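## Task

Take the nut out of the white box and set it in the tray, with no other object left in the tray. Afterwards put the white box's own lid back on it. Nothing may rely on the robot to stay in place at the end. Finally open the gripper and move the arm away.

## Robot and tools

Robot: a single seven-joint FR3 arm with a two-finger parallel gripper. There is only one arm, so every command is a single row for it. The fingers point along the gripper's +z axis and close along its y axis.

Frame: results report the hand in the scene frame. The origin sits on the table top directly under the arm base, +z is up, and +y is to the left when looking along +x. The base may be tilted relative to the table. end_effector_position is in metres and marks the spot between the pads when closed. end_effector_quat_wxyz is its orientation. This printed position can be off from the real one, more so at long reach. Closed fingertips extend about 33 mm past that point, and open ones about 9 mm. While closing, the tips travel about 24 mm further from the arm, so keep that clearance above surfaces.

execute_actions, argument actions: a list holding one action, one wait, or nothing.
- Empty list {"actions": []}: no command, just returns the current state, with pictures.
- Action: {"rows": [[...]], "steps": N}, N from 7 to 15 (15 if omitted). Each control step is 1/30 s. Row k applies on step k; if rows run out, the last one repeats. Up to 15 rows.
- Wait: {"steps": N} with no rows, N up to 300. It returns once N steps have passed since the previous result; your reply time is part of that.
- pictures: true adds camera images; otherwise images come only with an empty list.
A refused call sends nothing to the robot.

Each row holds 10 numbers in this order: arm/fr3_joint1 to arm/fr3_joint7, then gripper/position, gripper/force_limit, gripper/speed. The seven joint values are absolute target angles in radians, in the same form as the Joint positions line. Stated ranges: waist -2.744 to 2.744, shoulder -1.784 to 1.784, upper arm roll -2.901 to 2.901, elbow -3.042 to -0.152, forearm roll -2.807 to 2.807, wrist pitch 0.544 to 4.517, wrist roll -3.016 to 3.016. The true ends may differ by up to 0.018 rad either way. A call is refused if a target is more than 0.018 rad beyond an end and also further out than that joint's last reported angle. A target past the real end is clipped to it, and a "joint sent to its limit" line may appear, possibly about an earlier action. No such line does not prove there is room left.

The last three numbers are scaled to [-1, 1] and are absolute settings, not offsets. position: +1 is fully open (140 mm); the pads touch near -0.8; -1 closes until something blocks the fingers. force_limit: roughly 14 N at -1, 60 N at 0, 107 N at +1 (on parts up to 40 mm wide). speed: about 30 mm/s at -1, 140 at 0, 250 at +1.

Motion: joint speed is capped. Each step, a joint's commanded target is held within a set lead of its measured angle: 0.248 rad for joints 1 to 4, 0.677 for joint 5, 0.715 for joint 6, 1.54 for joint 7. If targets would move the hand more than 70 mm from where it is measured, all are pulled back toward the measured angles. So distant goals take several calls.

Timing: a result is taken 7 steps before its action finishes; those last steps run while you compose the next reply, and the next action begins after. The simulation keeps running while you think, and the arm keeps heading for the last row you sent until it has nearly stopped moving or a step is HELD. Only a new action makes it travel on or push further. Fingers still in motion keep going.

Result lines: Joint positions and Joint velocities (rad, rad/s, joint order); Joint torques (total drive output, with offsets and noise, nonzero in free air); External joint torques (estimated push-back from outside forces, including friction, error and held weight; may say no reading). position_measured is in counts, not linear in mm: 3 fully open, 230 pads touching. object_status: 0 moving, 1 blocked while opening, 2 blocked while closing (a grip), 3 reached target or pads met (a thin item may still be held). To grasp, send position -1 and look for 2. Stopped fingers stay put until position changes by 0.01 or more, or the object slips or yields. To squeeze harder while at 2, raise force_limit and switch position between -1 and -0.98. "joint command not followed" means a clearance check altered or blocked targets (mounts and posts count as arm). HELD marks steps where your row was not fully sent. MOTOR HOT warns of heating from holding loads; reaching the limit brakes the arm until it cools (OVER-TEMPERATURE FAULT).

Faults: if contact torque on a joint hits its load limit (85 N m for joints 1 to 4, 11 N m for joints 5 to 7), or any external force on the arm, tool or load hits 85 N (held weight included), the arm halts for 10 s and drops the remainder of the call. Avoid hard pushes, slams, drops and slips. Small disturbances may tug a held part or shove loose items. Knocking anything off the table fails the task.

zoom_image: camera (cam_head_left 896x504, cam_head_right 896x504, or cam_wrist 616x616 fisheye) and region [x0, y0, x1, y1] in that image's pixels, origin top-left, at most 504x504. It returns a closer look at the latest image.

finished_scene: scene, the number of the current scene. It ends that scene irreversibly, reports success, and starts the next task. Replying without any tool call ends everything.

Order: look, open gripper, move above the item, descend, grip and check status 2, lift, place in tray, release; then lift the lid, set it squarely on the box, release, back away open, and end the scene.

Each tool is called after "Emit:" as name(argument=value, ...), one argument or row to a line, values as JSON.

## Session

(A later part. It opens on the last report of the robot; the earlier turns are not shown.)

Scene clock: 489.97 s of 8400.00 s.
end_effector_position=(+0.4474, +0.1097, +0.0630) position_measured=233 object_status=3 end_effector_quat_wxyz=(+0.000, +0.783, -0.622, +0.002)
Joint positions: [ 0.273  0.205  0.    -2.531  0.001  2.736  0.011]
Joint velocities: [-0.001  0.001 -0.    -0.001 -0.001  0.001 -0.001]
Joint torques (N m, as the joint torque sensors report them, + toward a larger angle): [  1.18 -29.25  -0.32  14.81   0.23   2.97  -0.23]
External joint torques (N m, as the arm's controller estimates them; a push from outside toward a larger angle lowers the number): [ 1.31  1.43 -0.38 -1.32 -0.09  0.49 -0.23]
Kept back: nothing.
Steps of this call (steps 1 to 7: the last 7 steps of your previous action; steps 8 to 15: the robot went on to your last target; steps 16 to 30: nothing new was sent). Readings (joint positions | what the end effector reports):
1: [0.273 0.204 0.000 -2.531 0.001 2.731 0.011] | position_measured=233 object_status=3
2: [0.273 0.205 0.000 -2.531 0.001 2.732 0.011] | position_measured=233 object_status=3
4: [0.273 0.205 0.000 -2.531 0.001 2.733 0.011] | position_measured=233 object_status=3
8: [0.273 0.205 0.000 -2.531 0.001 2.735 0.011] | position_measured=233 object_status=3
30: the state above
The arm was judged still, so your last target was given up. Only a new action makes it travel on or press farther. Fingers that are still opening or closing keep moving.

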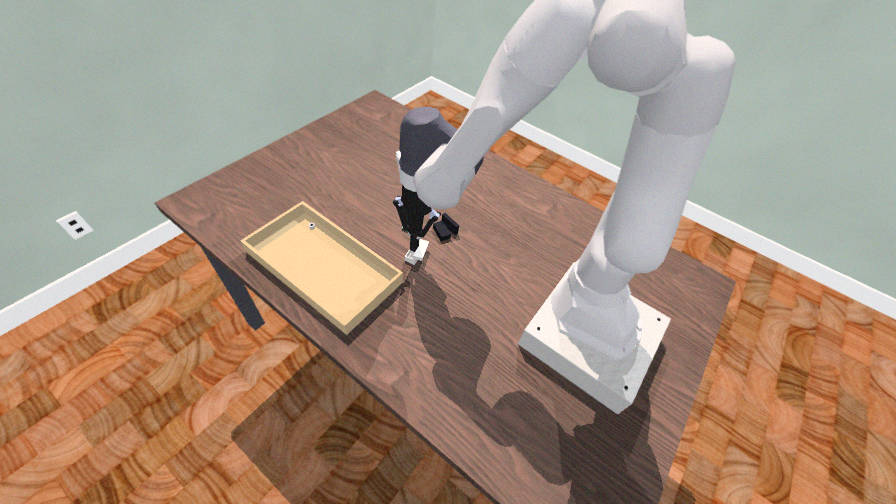

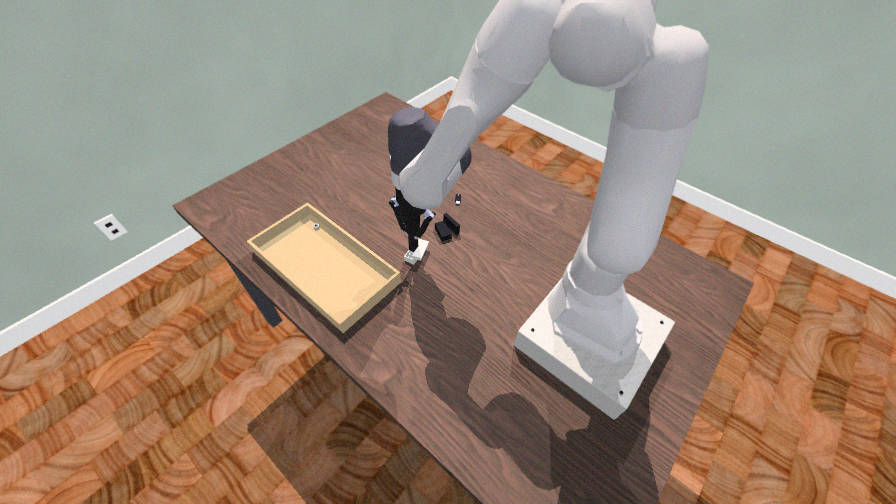

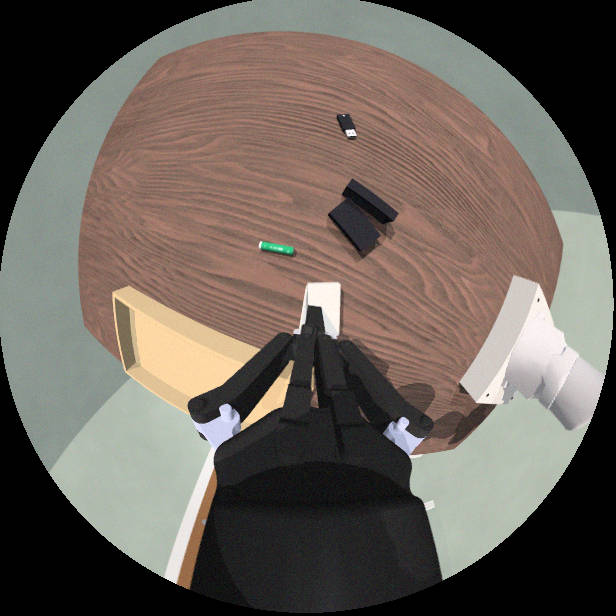

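Emit:
execute_actions(
  actions=[
    {"rows":[[0.275,0.1,0,-2.55,0,2.65,1.4,0.25,-0.3,0]],"steps":15},
  ],
)

Emit:
execute_actions(
  actions=[
    {"steps":50},
  ],
  pictures=true,
)

Emit:
zoom_image(
  camera="cam_head_left",
  region=[385,215,455,281],
)

Emit:
zoom_image(
  camera="cam_wrist",
  region=[250,250,380,380],
)

Scene clock: 491.27 s of 8400.00 s.
end_effector_position=(+0.4510, +0.1107, +0.0998) position_measured=182 object_status=0 end_effector_quat_wxyz=(+0.012, -0.481, +0.877, -0.005)
Joint positions: [ 0.273  0.101  0.    -2.546  0.001  2.672  0.807]
Joint velocities: [ 0.001 -0.023  0.    -0.006  0.    -0.108  1.954]
Joint torques (N m, as the joint torque sensors report them, + toward a larger angle): [  2.22 -29.17  -0.79  15.4    0.44   1.98   0.58]
External joint torques (N m, as the arm's controller estimates them; a push from outside toward a larger angle lowers the number): [ 2.24 -1.85 -0.85 -1.35  0.08 -0.37  0.61]
Steps of this call (steps 1 to 31: nothing new was sent; steps 32 to 39: the first 8 steps of this action). Readings (joint positions | what the end effector reports):
32: [0.273 0.191 0.000 -2.538 0.001 2.723 0.126] | position_measured=233 object_status=0
33: [0.273 0.164 0.000 -2.545 0.001 2.708 0.258] | position_measured=230 object_status=0
35: [0.273 0.124 0.000 -2.546 0.001 2.691 0.482] | position_measured=212 object_status=0
39: the state above

Scene clock: 492.93 s of 8400.00 s.
end_effector_position=(+0.4441, +0.1090, +0.0975) position_measured=98 object_status=3 end_effector_quat_wxyz=(+0.002, -0.207, +0.978, -0.001)
Joint positions: [ 0.273  0.101  0.    -2.548  0.001  2.652  1.394]
Joint velocities: [ 0.001 -0.001  0.001  0.001  0.001 -0.001  0.009]
Joint torques (N m, as the joint torque sensors report them, + toward a larger angle): [  1.52 -29.51  -0.33  15.74   0.4    2.09   0.08]
External joint torques (N m, as the arm's controller estimates them; a push from outside toward a larger angle lowers the number): [ 1.55 -0.57 -0.39 -1.97  0.01 -0.35  0.08]
Kept back: nothing.
Steps of this call (steps 1 to 7: the last 7 steps of your previous action; steps 8 to 50: the robot went on to your last target). Readings (joint positions | what the end effector reports):
1: [0.273 0.101 0.000 -2.546 0.001 2.668 0.868] | position_measured=174 object_status=0
2: [0.273 0.101 0.000 -2.547 0.001 2.665 0.923] | position_measured=167 object_status=0
4: [0.273 0.101 0.000 -2.548 0.001 2.661 1.016] | position_measured=152 object_status=0
8: [0.273 0.101 0.000 -2.548 0.001 2.656 1.151] | position_measured=121 object_status=0
50: the state above

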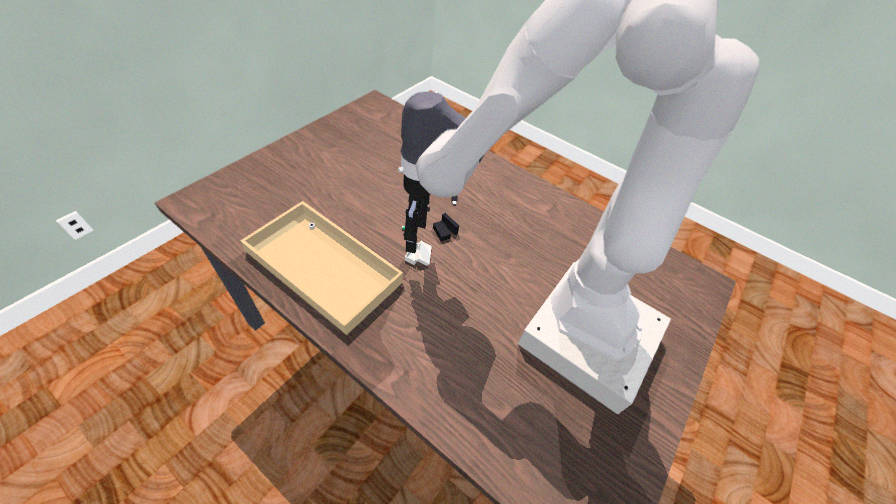

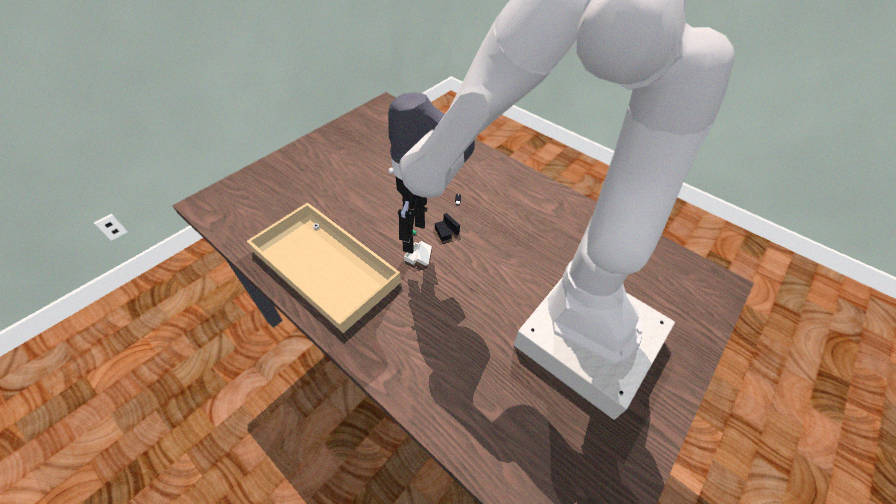

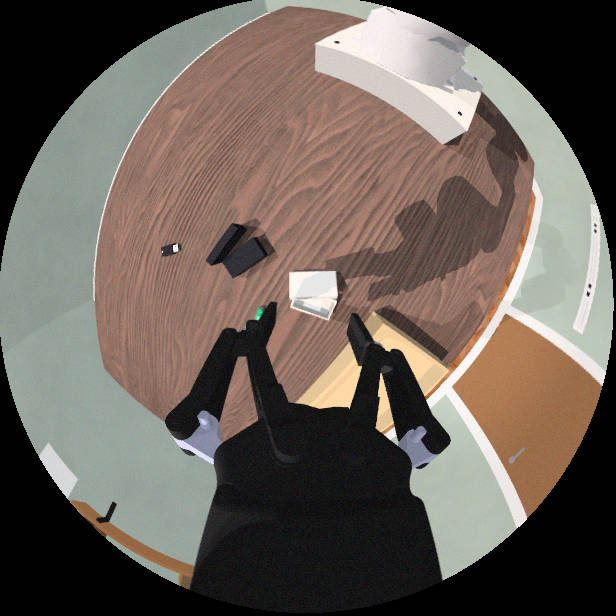

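Region (385, 215, 455, 281) of cam_head_left's 896x504 image, scaled by 7.200, with more detail than that image has; it fills the top 475 rows of this view, and the rest is white.

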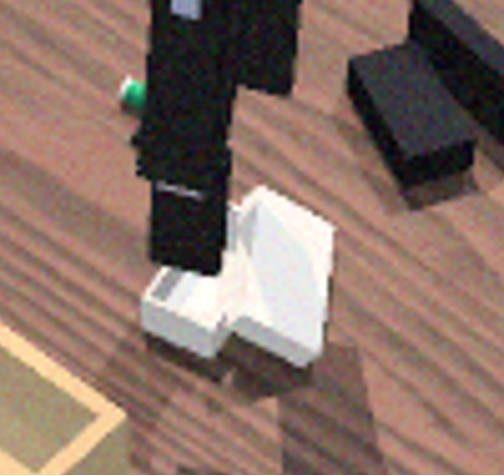

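Region (250, 250, 380, 380) of cam_wrist's 616x616 image, scaled by 3.877, with more detail than that image has.

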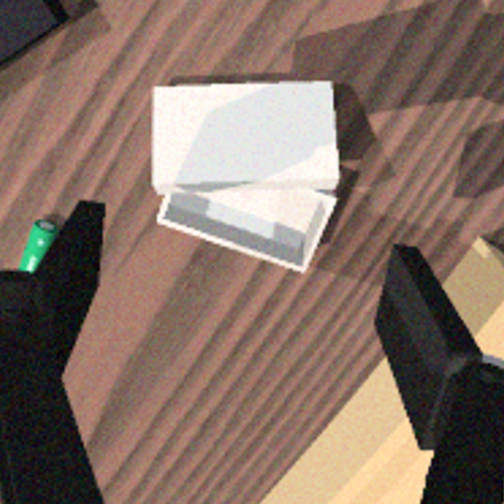

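Emit:
execute_actions(
  actions=[
    {"rows":[[0.275,0.08,0,-2.622,0,2.705,1.45,0.25,-0.3,0]],"steps":15},
  ],
)

Emit:
execute_actions(
  actions=[
    {"steps":20},
  ],
)

Emit:
execute_actions(
  actions=[
    {"rows":[[0.275,0.11,0,-2.622,0,2.76,1.45,0.25,-0.3,0],[0.275,0.12,0,-2.622,0,2.78,1.45,0.25,-0.3,0],[0.275,0.13,0,-2.622,0,2.79,1.45,0.25,-0.3,0],[0.275,0.14,0,-2.622,0,2.8,1.45,0.25,-0.3,0],[0.275,0.15,0,-2.622,0,2.81,1.45,0.25,-0.3,0],[0.275,0.16,0,-2.622,0,2.816,1.45,0.25,-0.3,0],[0.275,0.17,0,-2.622,0,2.816,1.45,0.25,-0.3,0],[0.275,0.18,0,-2.622,0,2.816,1.45,0.25,-0.3,0],[0.275,0.192,0,-2.622,0,2.816,1.45,0.25,-0.3,0]],"steps":15},
  ],
)

Emit:
execute_actions(
  actions=[
    {"steps":25},
  ],
  pictures=true,
)

Emit:
zoom_image(
  camera="cam_wrist",
  region=[250,250,380,380],
)

Scene clock: 493.77 s of 8400.00 s.
end_effector_position=(+0.4185, +0.1026, +0.0850) position_measured=98 object_status=3 end_effector_quat_wxyz=(-0.005, -0.191, +0.981, -0.002)
Joint positions: [ 0.273  0.084  0.    -2.619  0.001  2.691  1.425]
Joint velocities: [ 0.    -0.019 -0.    -0.025  0.001  0.066  0.071]
Joint torques (N m, as the joint torque sensors report them, + toward a larger angle): [  1.27 -28.66  -0.54  16.14   0.29   2.88   0.13]
External joint torques (N m, as the arm's controller estimates them; a push from outside toward a larger angle lowers the number): [ 1.32 -0.85 -0.57 -1.27 -0.07  0.38  0.13]
Steps of this call (steps 1 to 15: the robot went on to your last target; steps 16 to 17: nothing new was sent; steps 18 to 25: the first 8 steps of this action). Readings (joint positions | what the end effector reports):
18: [0.273 0.095 0.000 -2.561 0.001 2.662 1.400] | position_measured=98 object_status=3
19: [0.273 0.088 0.000 -2.580 0.001 2.670 1.405] | position_measured=98 object_status=3
21: [0.273 0.085 0.000 -2.605 0.001 2.679 1.413] | position_measured=98 object_status=3
25: the state above

Scene clock: 494.43 s of 8400.00 s.
end_effector_position=(+0.4219, +0.1035, +0.0865) position_measured=98 object_status=3 end_effector_quat_wxyz=(+0.001, -0.182, +0.983, -0.001)
Joint positions: [ 0.273  0.082  0.    -2.62   0.001  2.702  1.444]
Joint velocities: [ 0.001  0.     0.001  0.    -0.     0.002  0.008]
Joint torques (N m, as the joint torque sensors report them, + toward a larger angle): [  1.86 -27.9   -0.47  13.73   0.3    2.84   0.05]
External joint torques (N m, as the arm's controller estimates them; a push from outside toward a larger angle lowers the number): [ 1.96 -0.52 -0.45 -3.09 -0.05  0.41  0.05]
Kept back: nothing.
Steps of this call (steps 1 to 7: the last 7 steps of your previous action; steps 8 to 20: the robot went on to your last target). Readings (joint positions | what the end effector reports):
1: [0.273 0.083 0.000 -2.619 0.001 2.693 1.427] | position_measured=98 object_status=3
2: [0.273 0.083 0.000 -2.620 0.001 2.695 1.429] | position_measured=98 object_status=3
4: [0.273 0.082 0.000 -2.620 0.001 2.697 1.433] | position_measured=98 object_status=3
8: [0.273 0.082 0.000 -2.620 0.001 2.700 1.438] | position_measured=98 object_status=3
20: the state above

Scene clock: 494.70 s of 8400.00 s.
end_effector_position=(+0.4224, +0.1035, +0.0613) position_measured=98 object_status=3 end_effector_quat_wxyz=(+0.004, -0.181, +0.983, -0.001)
Joint positions: [ 0.273  0.156  0.    -2.62   0.001  2.782  1.446]
Joint velocities: [ 0.001  0.303 -0.001 -0.002  0.001  0.19   0.003]
Joint torques (N m, as the joint torque sensors report them, + toward a larger angle): [  1.31 -28.82  -0.66  13.28   0.32   2.86   0.09]
External joint torques (N m, as the arm's controller estimates them; a push from outside toward a larger angle lowers the number): [ 1.41  0.9  -0.71 -1.9   0.02  0.44  0.09]
Steps of this call (steps 1 to 8: the first 8 steps of this action). Readings (joint positions | what the end effector reports):
1: [0.273 0.085 0.000 -2.620 0.001 2.711 1.445] | position_measured=98 object_status=3
2: [0.273 0.093 0.000 -2.620 0.001 2.722 1.445] | position_measured=98 object_status=3
4: [0.273 0.114 0.000 -2.620 0.001 2.745 1.445] | position_measured=98 object_status=3
8: the state above

Scene clock: 495.53 s of 8400.00 s.
end_effector_position=(+0.4191, +0.1026, +0.0485) position_measured=98 object_status=3 end_effector_quat_wxyz=(+0.001, -0.181, +0.983, -0.001)
Joint positions: [ 0.273  0.191  0.    -2.622  0.001  2.813  1.447]
Joint velocities: [ 0.    -0.001  0.001 -0.     0.     0.002 -0.001]
Joint torques (N m, as the joint torque sensors report them, + toward a larger angle): [  1.95 -27.9   -0.14  13.27   0.27   2.86   0.09]
External joint torques (N m, as the arm's controller estimates them; a push from outside toward a larger angle lowers the number): [ 2.05  1.19 -0.22 -1.62  0.    0.43  0.09]
Kept back: nothing.
Steps of this call (steps 1 to 7: the last 7 steps of your previous action; steps 8 to 25: the robot went on to your last target). Readings (joint positions | what the end effector reports):
1: [0.273 0.166 0.000 -2.620 0.001 2.788 1.446] | position_measured=98 object_status=3
2: [0.273 0.175 0.000 -2.620 0.001 2.792 1.446] | position_measured=98 object_status=3
4: [0.273 0.186 0.000 -2.622 0.001 2.798 1.446] | position_measured=98 object_status=3
8: [0.273 0.191 0.000 -2.622 0.001 2.806 1.446] | position_measured=98 object_status=3
25: the state above

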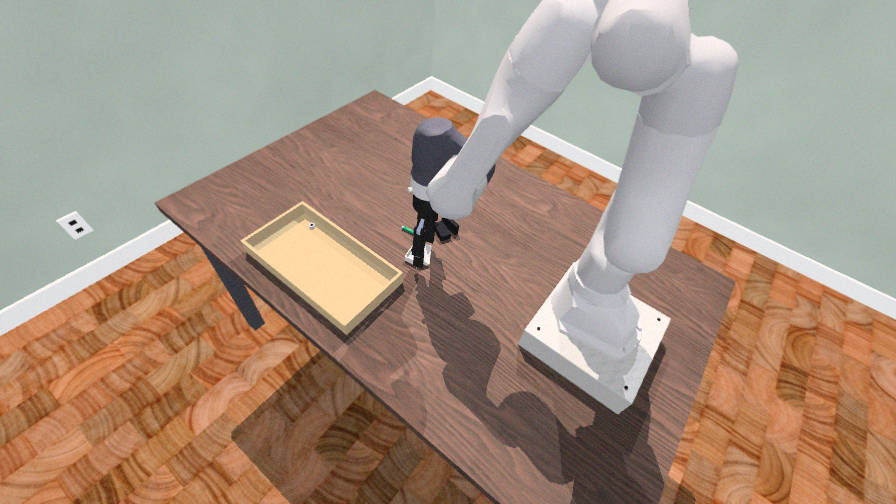

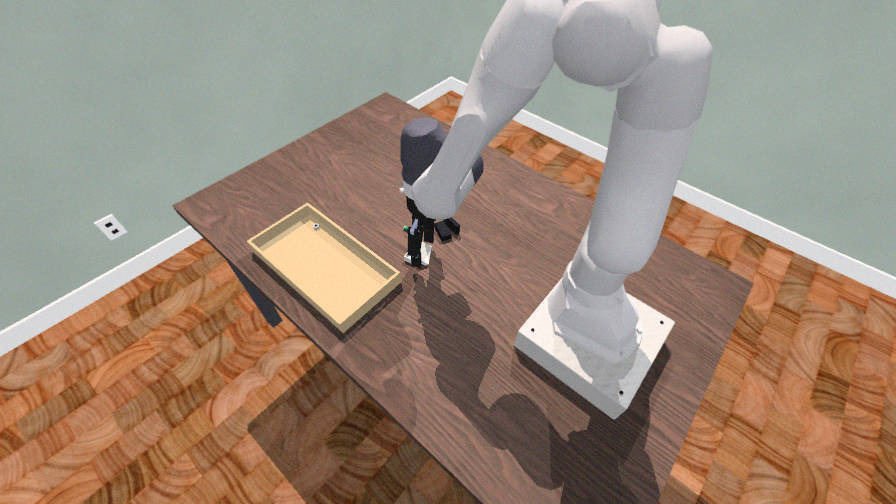

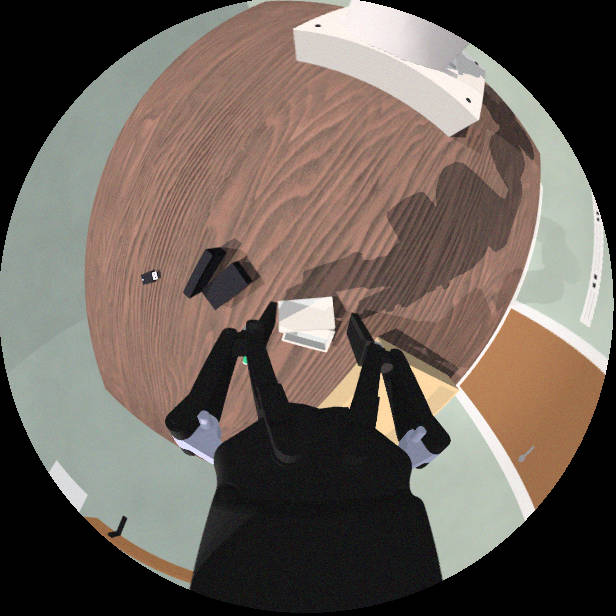

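Region (250, 250, 380, 380) of cam_wrist's 616x616 image, scaled by 3.877, with more detail than that image has.

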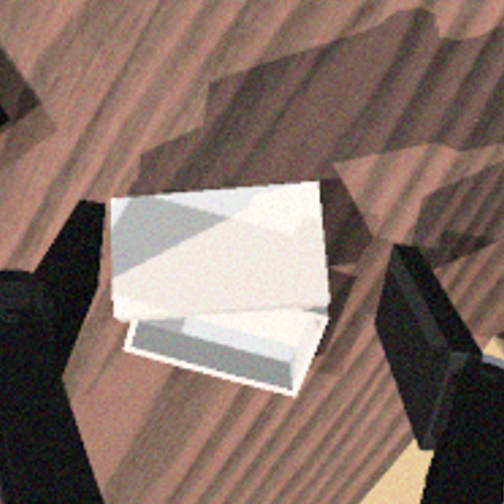

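Emit:
execute_actions(
  actions=[
    {"rows":[[0.262,0.192,0,-2.622,0,2.816,1.28,0.25,-0.3,0]],"steps":15},
  ],
)

Emit:
execute_actions(
  actions=[
    {"steps":30},
  ],
)

Emit:
execute_actions(
  actions=[
    {"rows":[[0.262,0.192,0,-2.622,0,2.816,1.28,-1,-0.4,-0.3]],"steps":15},
  ],
)

Emit:
execute_actions(
  actions=[
    {"steps":35},
  ],
)

Emit:
execute_actions(
  actions=[
    {"rows":[[0.262,0.17,0,-2.622,0,2.79,1.28,-1,-0.4,-0.3],[0.262,0.15,0,-2.62,0,2.77,1.28,-1,-0.4,-0.3],[0.262,0.12,0,-2.61,0,2.74,1.28,-1,-0.4,-0.3],[0.262,0.1,0,-2.595,0,2.7,1.28,-1,-0.4,-0.3]],"steps":15},
  ],
)

Emit:
execute_actions(
  actions=[
    {"rows":[[-0.05,0.1,0,-2.595,0,2.7,1.45,-1,-0.4,-0.3]],"steps":15},
  ],
)

Emit:
execute_actions(
  actions=[
    {"rows":[[-0.38,0.1,0,-2.59,0,2.7,1.582,-1,-0.4,-0.3]],"steps":15},
  ],
)

Emit:
execute_actions(
  actions=[
    {"rows":[[-0.38,0.15,0,-2.585,0,2.78,1.582,-1,-0.4,-0.3],[-0.38,0.17,0,-2.585,0,2.8,1.582,-1,-0.4,-0.3],[-0.38,0.19,0,-2.585,0,2.82,1.582,-1,-0.4,-0.3],[-0.38,0.21,0,-2.585,0,2.82,1.582,-1,-0.4,-0.3],[-0.38,0.228,0,-2.585,0,2.82,1.582,-1,-0.4,-0.3]],"steps":15},
  ],
)

Emit:
execute_actions(
  actions=[
    {"steps":25},
  ],
  pictures=true,
)

Scene clock: 496.50 s of 8400.00 s.
end_effector_position=(+0.4200, +0.0994, +0.0485) position_measured=98 object_status=3 end_effector_quat_wxyz=(+0.001, -0.223, +0.975, -0.001)
Joint positions: [ 0.265  0.191  0.001 -2.622  0.001  2.814  1.353]
Joint velocities: [-0.003  0.001  0.    -0.001  0.002 -0.    -0.23 ]
Joint torques (N m, as the joint torque sensors report them, + toward a larger angle): [  0.05 -27.76  -0.4   13.95   0.34   2.83  -0.28]
External joint torques (N m, as the arm's controller estimates them; a push from outside toward a larger angle lowers the number): [ 0.11  1.08 -0.54 -0.83  0.07  0.42 -0.28]
Steps of this call (steps 1 to 15: the robot went on to your last target; steps 16 to 21: nothing new was sent; steps 22 to 29: the first 8 steps of this action). Readings (joint positions | what the end effector reports):
22: [0.272 0.191 0.001 -2.622 0.001 2.814 1.433] | position_measured=98 object_status=3
23: [0.270 0.191 0.001 -2.622 0.001 2.814 1.418] | position_measured=98 object_status=3
25: [0.266 0.191 0.001 -2.622 0.001 2.814 1.391] | position_measured=98 object_status=3
29: the state above

Scene clock: 497.50 s of 8400.00 s.
end_effector_position=(+0.4200, +0.0993, +0.0485) position_measured=98 object_status=3 end_effector_quat_wxyz=(+0.001, -0.255, +0.967, -0.001)
Joint positions: [ 0.265  0.191  0.001 -2.622  0.001  2.814  1.286]
Joint velocities: [-0.    -0.001 -0.001  0.     0.     0.    -0.008]
Joint torques (N m, as the joint torque sensors report them, + toward a larger angle): [  0.13 -27.6   -0.88  13.51   0.21   2.9   -0.29]
External joint torques (N m, as the arm's controller estimates them; a push from outside toward a larger angle lowers the number): [ 0.24  1.46 -0.95 -1.37 -0.06  0.46 -0.29]
Kept back: nothing.
Steps of this call (steps 1 to 7: the last 7 steps of your previous action; steps 8 to 30: the robot went on to your last target). Readings (joint positions | what the end effector reports):
1: [0.265 0.191 0.001 -2.622 0.001 2.814 1.346] | position_measured=98 object_status=3
2: [0.265 0.191 0.001 -2.622 0.001 2.814 1.339] | position_measured=98 object_status=3
4: [0.265 0.191 0.001 -2.622 0.001 2.814 1.328] | position_measured=98 object_status=3
8: [0.265 0.191 0.001 -2.622 0.001 2.814 1.312] | position_measured=98 object_status=3
30: the state above

Scene clock: 497.77 s of 8400.00 s.
end_effector_position=(+0.4206, +0.0995, +0.0491) position_measured=137 object_status=0 end_effector_quat_wxyz=(+0.002, -0.256, +0.967, -0.001)
Joint positions: [ 0.265  0.19   0.001 -2.622  0.001  2.814  1.284]
Joint velocities: [ 0.001 -0.001  0.    -0.    -0.     0.007 -0.004]
Joint torques (N m, as the joint torque sensors report them, + toward a larger angle): [ -0.21 -27.18  -0.26  13.33   0.35   2.59  -0.12]
External joint torques (N m, as the arm's controller estimates them; a push from outside toward a larger angle lowers the number): [-0.18  1.25 -0.41 -0.83  0.09  0.37 -0.11]
Steps of this call (steps 1 to 8: the first 8 steps of this action). Readings (joint positions | what the end effector reports):
1: [0.265 0.191 0.001 -2.622 0.001 2.814 1.286] | position_measured=98 object_status=0
2: [0.265 0.191 0.001 -2.622 0.001 2.814 1.285] | position_measured=102 object_status=0
4: [0.265 0.191 0.001 -2.622 0.001 2.814 1.285] | position_measured=114 object_status=0
8: the state above

Scene clock: 498.93 s of 8400.00 s.
end_effector_position=(+0.4206, +0.0994, +0.0490) position_measured=138 object_status=2 end_effector_quat_wxyz=(+0.002, -0.257, +0.967, -0.001)
Joint positions: [ 0.265  0.19   0.001 -2.622  0.001  2.814  1.284]
Joint velocities: [ 0.001  0.    -0.001 -0.001 -0.001 -0.001  0.   ]
Joint torques (N m, as the joint torque sensors report them, + toward a larger angle): [ -0.52 -27.24  -0.51  13.37   0.31   2.74  -0.26]
External joint torques (N m, as the arm's controller estimates them; a push from outside toward a larger angle lowers the number): [-0.46  1.71 -0.63 -1.46  0.05  0.32 -0.26]
Kept back: nothing.
Steps of this call (steps 1 to 7: the last 7 steps of your previous action; steps 8 to 15: the robot went on to your last target; steps 16 to 35: nothing new was sent). Readings (joint positions | what the end effector reports):
1: [0.265 0.190 0.001 -2.622 0.001 2.814 1.284] | position_measured=138 object_status=0
2: [0.265 0.190 0.001 -2.622 0.001 2.814 1.284] | position_measured=138 object_status=0
4: [0.265 0.190 0.001 -2.622 0.001 2.814 1.284] | position_measured=138 object_status=0
8: [0.265 0.190 0.001 -2.622 0.001 2.814 1.284] | position_measured=138 object_status=2
35: the state above
The arm was judged still, so your last target was given up. Only a new action makes it travel on or press farther. Fingers that are still opening or closing keep moving.

Scene clock: 499.20 s of 8400.00 s.
end_effector_position=(+0.4410, +0.1044, +0.0875) position_measured=138 object_status=2 end_effector_quat_wxyz=(+0.019, -0.257, +0.966, -0.002)
Joint positions: [ 0.265  0.104  0.001 -2.597  0.001  2.738  1.283]
Joint velocities: [-0.    -0.129 -0.     0.061  0.001 -0.189 -0.   ]
Joint torques (N m, as the joint torque sensors report them, + toward a larger angle): [  0.16 -24.68  -1.09  12.88   0.22   1.52  -0.18]
External joint torques (N m, as the arm's controller estimates them; a push from outside toward a larger angle lowers the number): [ 0.29 -1.43 -1.06 -0.46 -0.11 -0.35 -0.18]
Steps of this call (steps 1 to 8: the first 8 steps of this action). Readings (joint positions | what the end effector reports):
1: [0.265 0.187 0.001 -2.622 0.001 2.811 1.284] | position_measured=138 object_status=2
2: [0.265 0.180 0.001 -2.623 0.001 2.804 1.283] | position_measured=138 object_status=2
4: [0.265 0.150 0.001 -2.618 0.001 2.777 1.283] | position_measured=138 object_status=2
8: the state above

Scene clock: 499.70 s of 8400.00 s.
end_effector_position=(+0.4445, -0.0280, +0.0872) position_measured=138 object_status=2 end_effector_quat_wxyz=(+0.006, -0.073, +0.997, -0.003)
Joint positions: [-0.024  0.1   -0.006 -2.595 -0.     2.706  1.363]
Joint velocities: [-0.522  0.001 -0.102  0.     0.009 -0.02   0.277]
Joint torques (N m, as the joint torque sensors report them, + toward a larger angle): [  9.   -28.15   9.29  16.01   0.3    2.15   0.06]
External joint torques (N m, as the arm's controller estimates them; a push from outside toward a larger angle lowers the number): [-1.59  0.06 -0.98 -0.26  0.73 -0.25  0.06]
Steps of this call (steps 1 to 7: the last 7 steps of your previous action; steps 8 to 15: the first 8 steps of this action). Readings (joint positions | what the end effector reports):
8: [0.239 0.100 0.013 -2.595 -0.001 2.710 1.292] | position_measured=138 object_status=2
9: [0.200 0.100 0.016 -2.595 -0.001 2.710 1.301] | position_measured=138 object_status=2
11: [0.113 0.100 0.013 -2.595 -0.001 2.709 1.320] | position_measured=138 object_status=2
15: the state above

Scene clock: 500.20 s of 8400.00 s.
end_effector_position=(+0.4142, -0.1684, +0.0887) position_measured=138 object_status=2 end_effector_quat_wxyz=(+0.007, +0.152, +0.988, -0.003)
Joint positions: [-0.348  0.1   -0.005 -2.591 -0.001  2.703  1.49 ]
Joint velocities: [-0.612 -0.001 -0.122 -0.001  0.014 -0.002  0.292]
Joint torques (N m, as the joint torque sensors report them, + toward a larger angle): [  8.72 -28.11   8.19  16.69   0.18   2.09   0.14]
External joint torques (N m, as the arm's controller estimates them; a push from outside toward a larger angle lowers the number): [-2.51 -0.02 -2.69  0.65  0.65 -0.19  0.13]
Steps of this call (steps 1 to 7: the last 7 steps of your previous action; steps 8 to 15: the first 8 steps of this action). Readings (joint positions | what the end effector reports):
8: [-0.074 0.100 0.011 -2.595 -0.002 2.703 1.418] | position_measured=138 object_status=2
9: [-0.113 0.100 0.015 -2.594 -0.002 2.703 1.428] | position_measured=138 object_status=2
11: [-0.201 0.100 0.012 -2.593 -0.002 2.703 1.446] | position_measured=138 object_status=2
15: the state above

Scene clock: 500.70 s of 8400.00 s.
end_effector_position=(+0.4012, -0.1756, +0.0457) position_measured=138 object_status=2 end_effector_quat_wxyz=(-0.005, +0.200, +0.980, -0.000)
Joint positions: [-0.378  0.218 -0.001 -2.586 -0.001  2.791  1.561]
Joint velocities: [-0.001  0.114  0.001  0.013 -0.001  0.216  0.051]
Joint torques (N m, as the joint torque sensors report them, + toward a larger angle): [ -0.28 -29.03   0.92  13.02   0.52   1.6    0.13]
External joint torques (N m, as the arm's controller estimates them; a push from outside toward a larger angle lowers the number): [-0.22  8.53  0.77 -7.52  0.22 -1.5   0.13]
Steps of this call (steps 1 to 7: the last 7 steps of your previous action; steps 8 to 15: the first 8 steps of this action). Readings (joint positions | what the end effector reports):
8: [-0.378 0.107 -0.002 -2.588 -0.001 2.714 1.542] | position_measured=138 object_status=2
9: [-0.378 0.122 -0.002 -2.585 -0.001 2.729 1.546] | position_measured=138 object_status=2
11: [-0.378 0.161 -0.001 -2.584 -0.001 2.759 1.552] | position_measured=138 object_status=2
15: the state above

Scene clock: 501.53 s of 8400.00 s.
end_effector_position=(+0.4077, -0.1785, +0.0463) position_measured=138 object_status=2 end_effector_quat_wxyz=(+0.006, +0.208, +0.978, -0.002)
Joint positions: [-0.378  0.222 -0.001 -2.585 -0.001  2.817  1.578]
Joint velocities: [-0.001  0.001  0.    -0.001  0.     0.001  0.005]
Joint torques (N m, as the joint torque sensors report them, + toward a larger angle): [ -0.34 -26.64   1.06  14.4    0.49   2.88  -0.04]
External joint torques (N m, as the arm's controller estimates them; a push from outside toward a larger angle lowers the number): [-0.18  3.38  1.   -0.55  0.2   0.44 -0.04]
Kept back: nothing.
Steps of this call (steps 1 to 7: the last 7 steps of your previous action; steps 8 to 25: the robot went on to your last target). Readings (joint positions | what the end effector reports):
1: [-0.378 0.220 -0.001 -2.586 -0.001 2.796 1.563] | position_measured=138 object_status=2
2: [-0.378 0.221 -0.001 -2.586 -0.001 2.800 1.565] | position_measured=138 object_status=2
4: [-0.378 0.221 -0.001 -2.585 -0.001 2.805 1.568] | position_measured=138 object_status=2
8: [-0.378 0.222 -0.001 -2.585 -0.001 2.812 1.572] | position_measured=138 object_status=2
25: the state above

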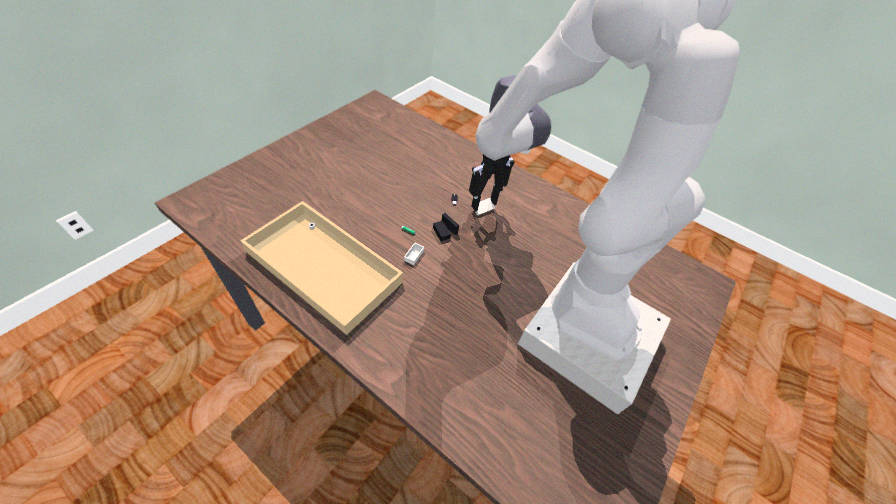

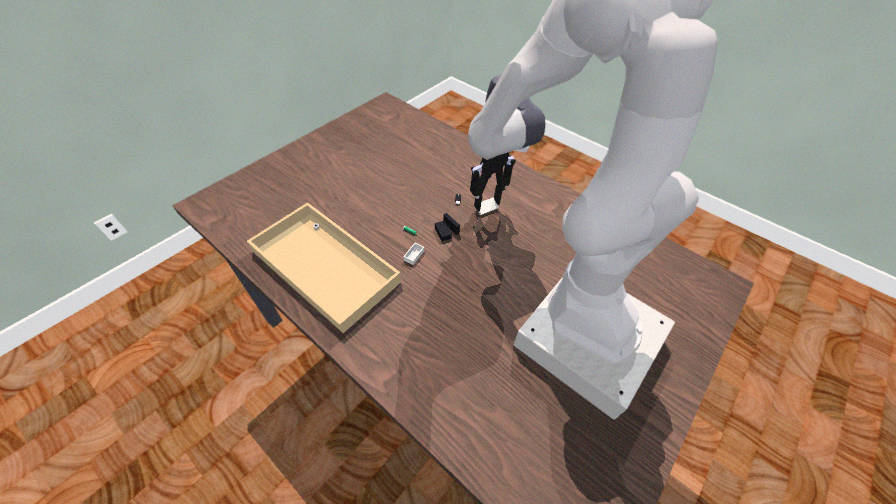

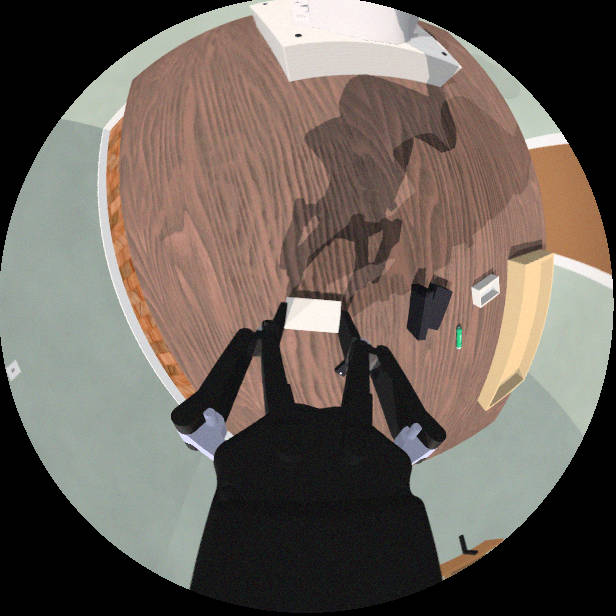

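Emit:
execute_actions(
  actions=[
    {"rows":[[-0.38,0.228,0,-2.585,0,2.82,1.582,0.22,-0.4,-0.6]],"steps":15},
  ],
)

Emit:
execute_actions(
  actions=[
    {"steps":60},
  ],
)

Emit:
execute_actions(
  actions=[
    {"rows":[[-0.38,0.10,0,-2.595,0,2.70,1.582,0.22,-0.4,-0.6]],"steps":15},
  ],
)

Emit:
execute_actions(
  actions=[
    {"steps":30},
  ],
  pictures=true,
)

Scene clock: 503.10 s of 8400.00 s.
end_effector_position=(+0.4066, -0.1780, +0.0446) position_measured=111 object_status=0 end_effector_quat_wxyz=(+0.004, +0.209, +0.978, -0.002)
Joint positions: [-0.378  0.226 -0.001 -2.585 -0.001  2.818  1.579]
Joint velocities: [-0.     0.003 -0.     0.     0.    -0.    -0.001]
Joint torques (N m, as the joint torque sensors report them, + toward a larger angle): [ -0.62 -29.32   0.86  14.19   0.56   2.71   0.06]
External joint torques (N m, as the arm's controller estimates them; a push from outside toward a larger angle lowers the number): [-0.51  0.99  0.76 -0.82  0.28  0.25  0.06]
Steps of this call (steps 1 to 15: the robot went on to your last target; steps 16 to 39: nothing new was sent; steps 40 to 47: the first 8 steps of this action). Readings (joint positions | what the end effector reports):
40: [-0.378 0.222 -0.001 -2.585 -0.001 2.818 1.579] | position_measured=138 object_status=0
41: [-0.378 0.223 -0.001 -2.585 -0.001 2.818 1.579] | position_measured=138 object_status=0
43: [-0.378 0.224 -0.001 -2.585 -0.001 2.818 1.579] | position_measured=127 object_status=0
47: the state above

Scene clock: 505.10 s of 8400.00 s.
end_effector_position=(+0.4066, -0.1779, +0.0446) position_measured=101 object_status=3 end_effector_quat_wxyz=(+0.004, +0.209, +0.978, -0.002)
Joint positions: [-0.378  0.226 -0.001 -2.585 -0.001  2.818  1.579]
Joint velocities: [-0.001 -0.     0.001  0.    -0.001  0.     0.001]
Joint torques (N m, as the joint torque sensors report them, + toward a larger angle): [ -0.38 -29.     0.29  13.9    0.47   2.83   0.03]
External joint torques (N m, as the arm's controller estimates them; a push from outside toward a larger angle lowers the number): [-0.3   1.13  0.16 -1.01  0.2   0.39  0.03]
Kept back: nothing.
Steps of this call (steps 1 to 7: the last 7 steps of your previous action; steps 8 to 15: the robot went on to your last target; steps 16 to 60: nothing new was sent). Readings (joint positions | what the end effector reports):
1: [-0.378 0.226 -0.001 -2.585 -0.001 2.818 1.579] | position_measured=107 object_status=0
2: [-0.378 0.226 -0.001 -2.585 -0.001 2.818 1.579] | position_measured=103 object_status=0
4: [-0.378 0.226 -0.001 -2.585 -0.001 2.818 1.579] | position_measured=101 object_status=0
8: [-0.378 0.226 -0.001 -2.585 -0.001 2.818 1.579] | position_measured=101 object_status=0
60: the state above
The arm was judged still, so your last target was given up. Only a new action makes it travel on or press farther. Fingers that are still opening or closing keep moving.

Scene clock: 505.37 s of 8400.00 s.
end_effector_position=(+0.4163, -0.1820, +0.0905) position_measured=101 object_status=3 end_effector_quat_wxyz=(+0.019, +0.209, +0.978, -0.005)
Joint positions: [-0.378  0.101 -0.001 -2.592 -0.001  2.729  1.579]
Joint velocities: [ 0.001 -0.025 -0.001 -0.001  0.002 -0.153 -0.001]
Joint torques (N m, as the joint torque sensors report them, + toward a larger angle): [  0.35 -26.66   0.33  13.57   0.68   1.95   0.07]
External joint torques (N m, as the arm's controller estimates them; a push from outside toward a larger angle lowers the number): [ 0.35 -0.1   0.24 -2.4   0.32 -0.42  0.07]
Steps of this call (steps 1 to 8: the first 8 steps of this action). Readings (joint positions | what the end effector reports):
1: [-0.378 0.210 -0.001 -2.591 -0.001 2.799 1.579] | position_measured=101 object_status=3
2: [-0.378 0.178 -0.001 -2.597 -0.001 2.779 1.579] | position_measured=101 object_status=3
4: [-0.378 0.129 -0.001 -2.594 -0.001 2.756 1.579] | position_measured=101 object_status=3
8: the state above

Scene clock: 506.37 s of 8400.00 s.
end_effector_position=(+0.4079, -0.1784, +0.0876) position_measured=101 object_status=3 end_effector_quat_wxyz=(+0.005, +0.209, +0.978, -0.002)
Joint positions: [-0.378  0.101 -0.001 -2.593 -0.001  2.703  1.579]
Joint velocities: [-0.    -0.     0.     0.    -0.001 -0.     0.001]
Joint torques (N m, as the joint torque sensors report them, + toward a larger angle): [ -0.25 -28.38  -0.35  14.68   0.64   2.17   0.04]
External joint torques (N m, as the arm's controller estimates them; a push from outside toward a larger angle lowers the number): [-0.21 -0.24 -0.4  -2.29  0.28 -0.28  0.04]
Kept back: nothing.
Steps of this call (steps 1 to 7: the last 7 steps of your previous action; steps 8 to 30: the robot went on to your last target). Readings (joint positions | what the end effector reports):
1: [-0.378 0.101 -0.001 -2.592 -0.001 2.724 1.579] | position_measured=101 object_status=3
2: [-0.378 0.101 -0.001 -2.592 -0.001 2.720 1.579] | position_measured=101 object_status=3
4: [-0.378 0.101 -0.001 -2.593 -0.001 2.714 1.579] | position_measured=101 object_status=3
8: [-0.378 0.101 -0.001 -2.593 -0.001 2.708 1.579] | position_measured=101 object_status=3
30: the state above
The arm was judged still, so your last target was given up. Only a new action makes it travel on or press farther. Fingers that are still opening or closing keep moving.

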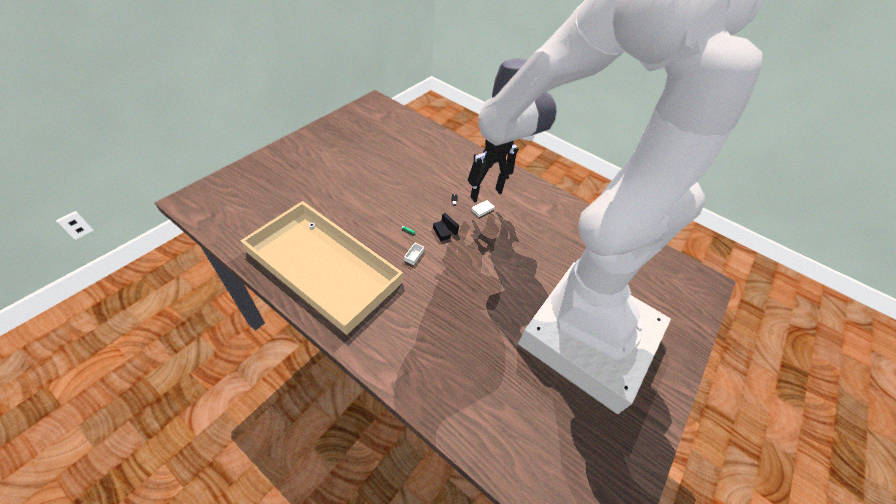

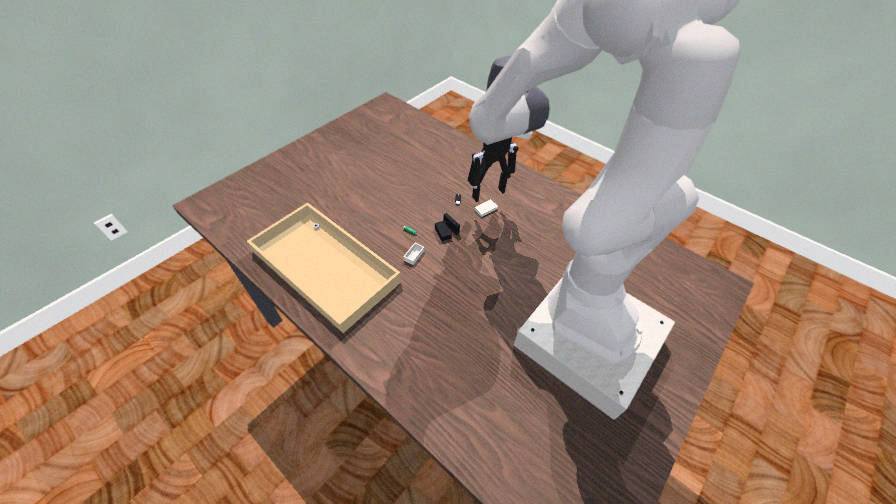

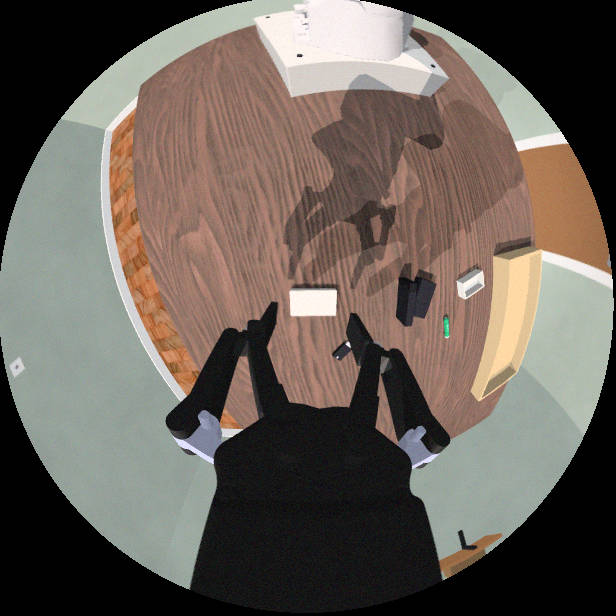

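Emit:
execute_actions(
  actions=[
    {"rows":[[-0.05,0.08,0,-2.595,0,2.68,0.8,0.45,-0.6,0.3]],"steps":15},
  ],
)

Emit:
execute_actions(
  actions=[
    {"rows":[[0.275,0.10,0,-2.55,0,2.655,0.008,0.45,-0.6,0.3]],"steps":15},
  ],
)

Emit:
execute_actions(
  actions=[
    {"steps":45},
  ],
  pictures=true,
)

Scene clock: 507.57 s of 8400.00 s.
end_effector_position=(+0.4440, -0.0486, +0.0939) position_measured=72 object_status=0 end_effector_quat_wxyz=(+0.007, -0.128, +0.992, -0.003)
Joint positions: [-0.082  0.083  0.005 -2.593  0.001  2.69   1.205]
Joint velocities: [ 0.599 -0.036  0.123 -0.    -0.01  -0.041 -1.329]
Joint torques (N m, as the joint torque sensors report them, + toward a larger angle): [ -9.29 -27.43  -9.39  15.35   0.7    2.05  -0.45]
External joint torques (N m, as the arm's controller estimates them; a push from outside toward a larger angle lowers the number): [ 2.04 -0.43  1.43 -1.13 -0.47 -0.32 -0.47]
Steps of this call (steps 1 to 28: nothing new was sent; steps 29 to 36: the first 8 steps of this action). Readings (joint positions | what the end effector reports):
29: [-0.353 0.100 -0.014 -2.593 0.001 2.701 1.539] | position_measured=101 object_status=0
30: [-0.314 0.097 -0.017 -2.593 0.001 2.699 1.493] | position_measured=94 object_status=0
32: [-0.227 0.091 -0.013 -2.593 0.001 2.696 1.408] | position_measured=75 object_status=0
36: the state above

Scene clock: 508.07 s of 8400.00 s.
end_effector_position=(+0.4491, +0.0981, +0.0989) position_measured=72 object_status=3 end_effector_quat_wxyz=(+0.008, -0.592, +0.806, -0.005)
Joint positions: [ 0.242  0.096  0.005 -2.554  0.001  2.667  0.517]
Joint velocities: [ 0.617  0.015  0.128  0.047 -0.012 -0.052 -1.675]
Joint torques (N m, as the joint torque sensors report them, + toward a larger angle): [ -9.46 -27.16 -10.02  16.81   0.62   2.09  -0.63]
External joint torques (N m, as the arm's controller estimates them; a push from outside toward a larger angle lowers the number): [ 1.98  1.01  0.88  0.35 -0.5  -0.22 -0.67]
Steps of this call (steps 1 to 7: the last 7 steps of your previous action; steps 8 to 15: the first 8 steps of this action). Readings (joint positions | what the end effector reports):
8: [-0.027 0.084 -0.011 -2.589 0.002 2.681 0.935] | position_measured=72 object_status=3
9: [0.012 0.088 -0.014 -2.581 0.002 2.679 0.877] | position_measured=72 object_status=3
11: [0.098 0.091 -0.012 -2.570 0.002 2.675 0.771] | position_measured=72 object_status=3
15: the state above

Scene clock: 509.57 s of 8400.00 s.
end_effector_position=(+0.4439, +0.1097, +0.0978) position_measured=72 object_status=3 end_effector_quat_wxyz=(-0.002, +0.782, -0.623, +0.003)
Joint positions: [ 0.274  0.098  0.001 -2.552  0.001  2.657  0.015]
Joint velocities: [-0.001 -0.001  0.001  0.002 -0.    -0.001 -0.011]
Joint torques (N m, as the joint torque sensors report them, + toward a larger angle): [  1.55 -27.89  -1.19  19.03   0.25   2.21  -0.06]
External joint torques (N m, as the arm's controller estimates them; a push from outside toward a larger angle lowers the number): [ 1.72  0.93 -1.12  1.26 -0.14 -0.32 -0.06]
Kept back: nothing.
Steps of this call (steps 1 to 7: the last 7 steps of your previous action; steps 8 to 45: the robot went on to your last target). Readings (joint positions | what the end effector reports):
1: [0.258 0.097 0.008 -2.553 0.001 2.666 0.464] | position_measured=72 object_status=3
2: [0.267 0.097 0.009 -2.553 0.001 2.664 0.417] | position_measured=72 object_status=3
4: [0.273 0.098 0.007 -2.552 0.001 2.662 0.337] | position_measured=72 object_status=3
8: [0.274 0.098 0.002 -2.552 0.001 2.659 0.222] | position_measured=72 object_status=3
45: the state above

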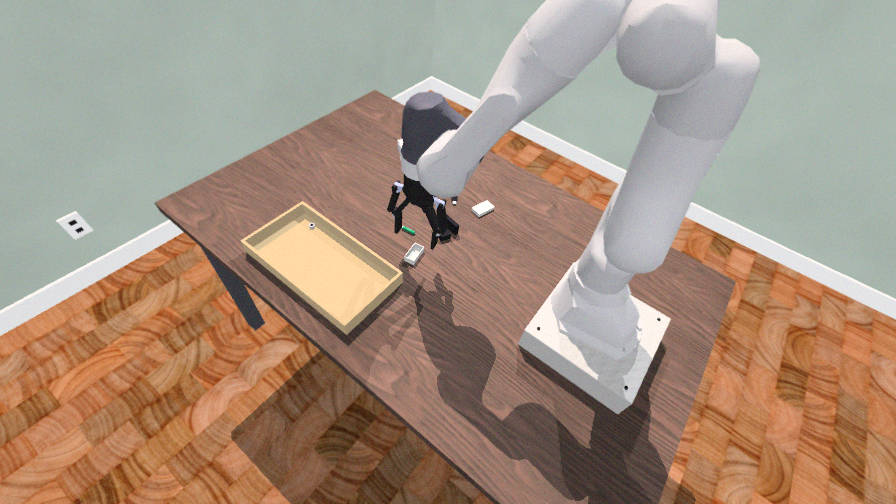

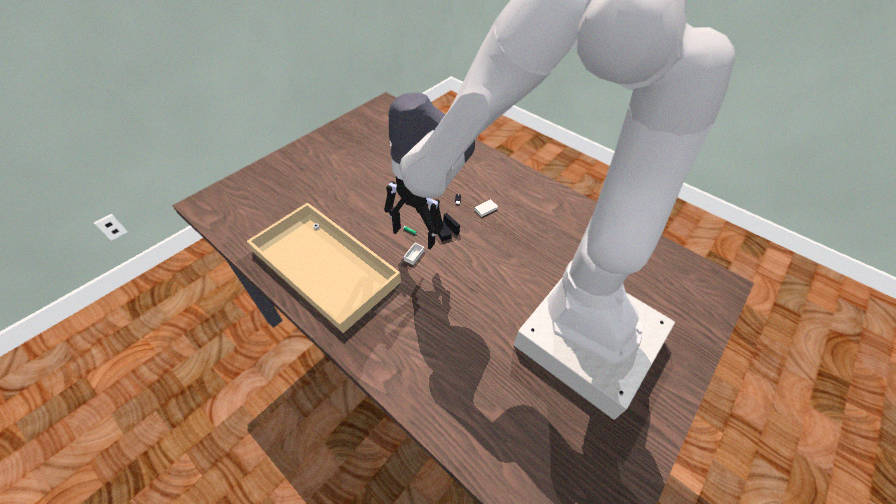

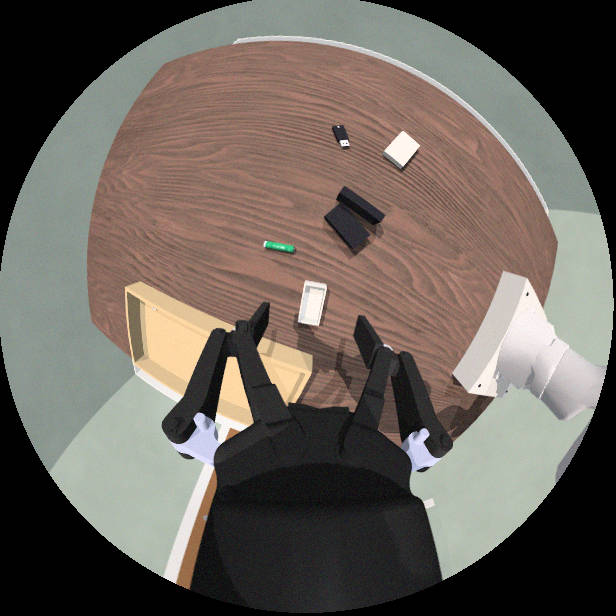

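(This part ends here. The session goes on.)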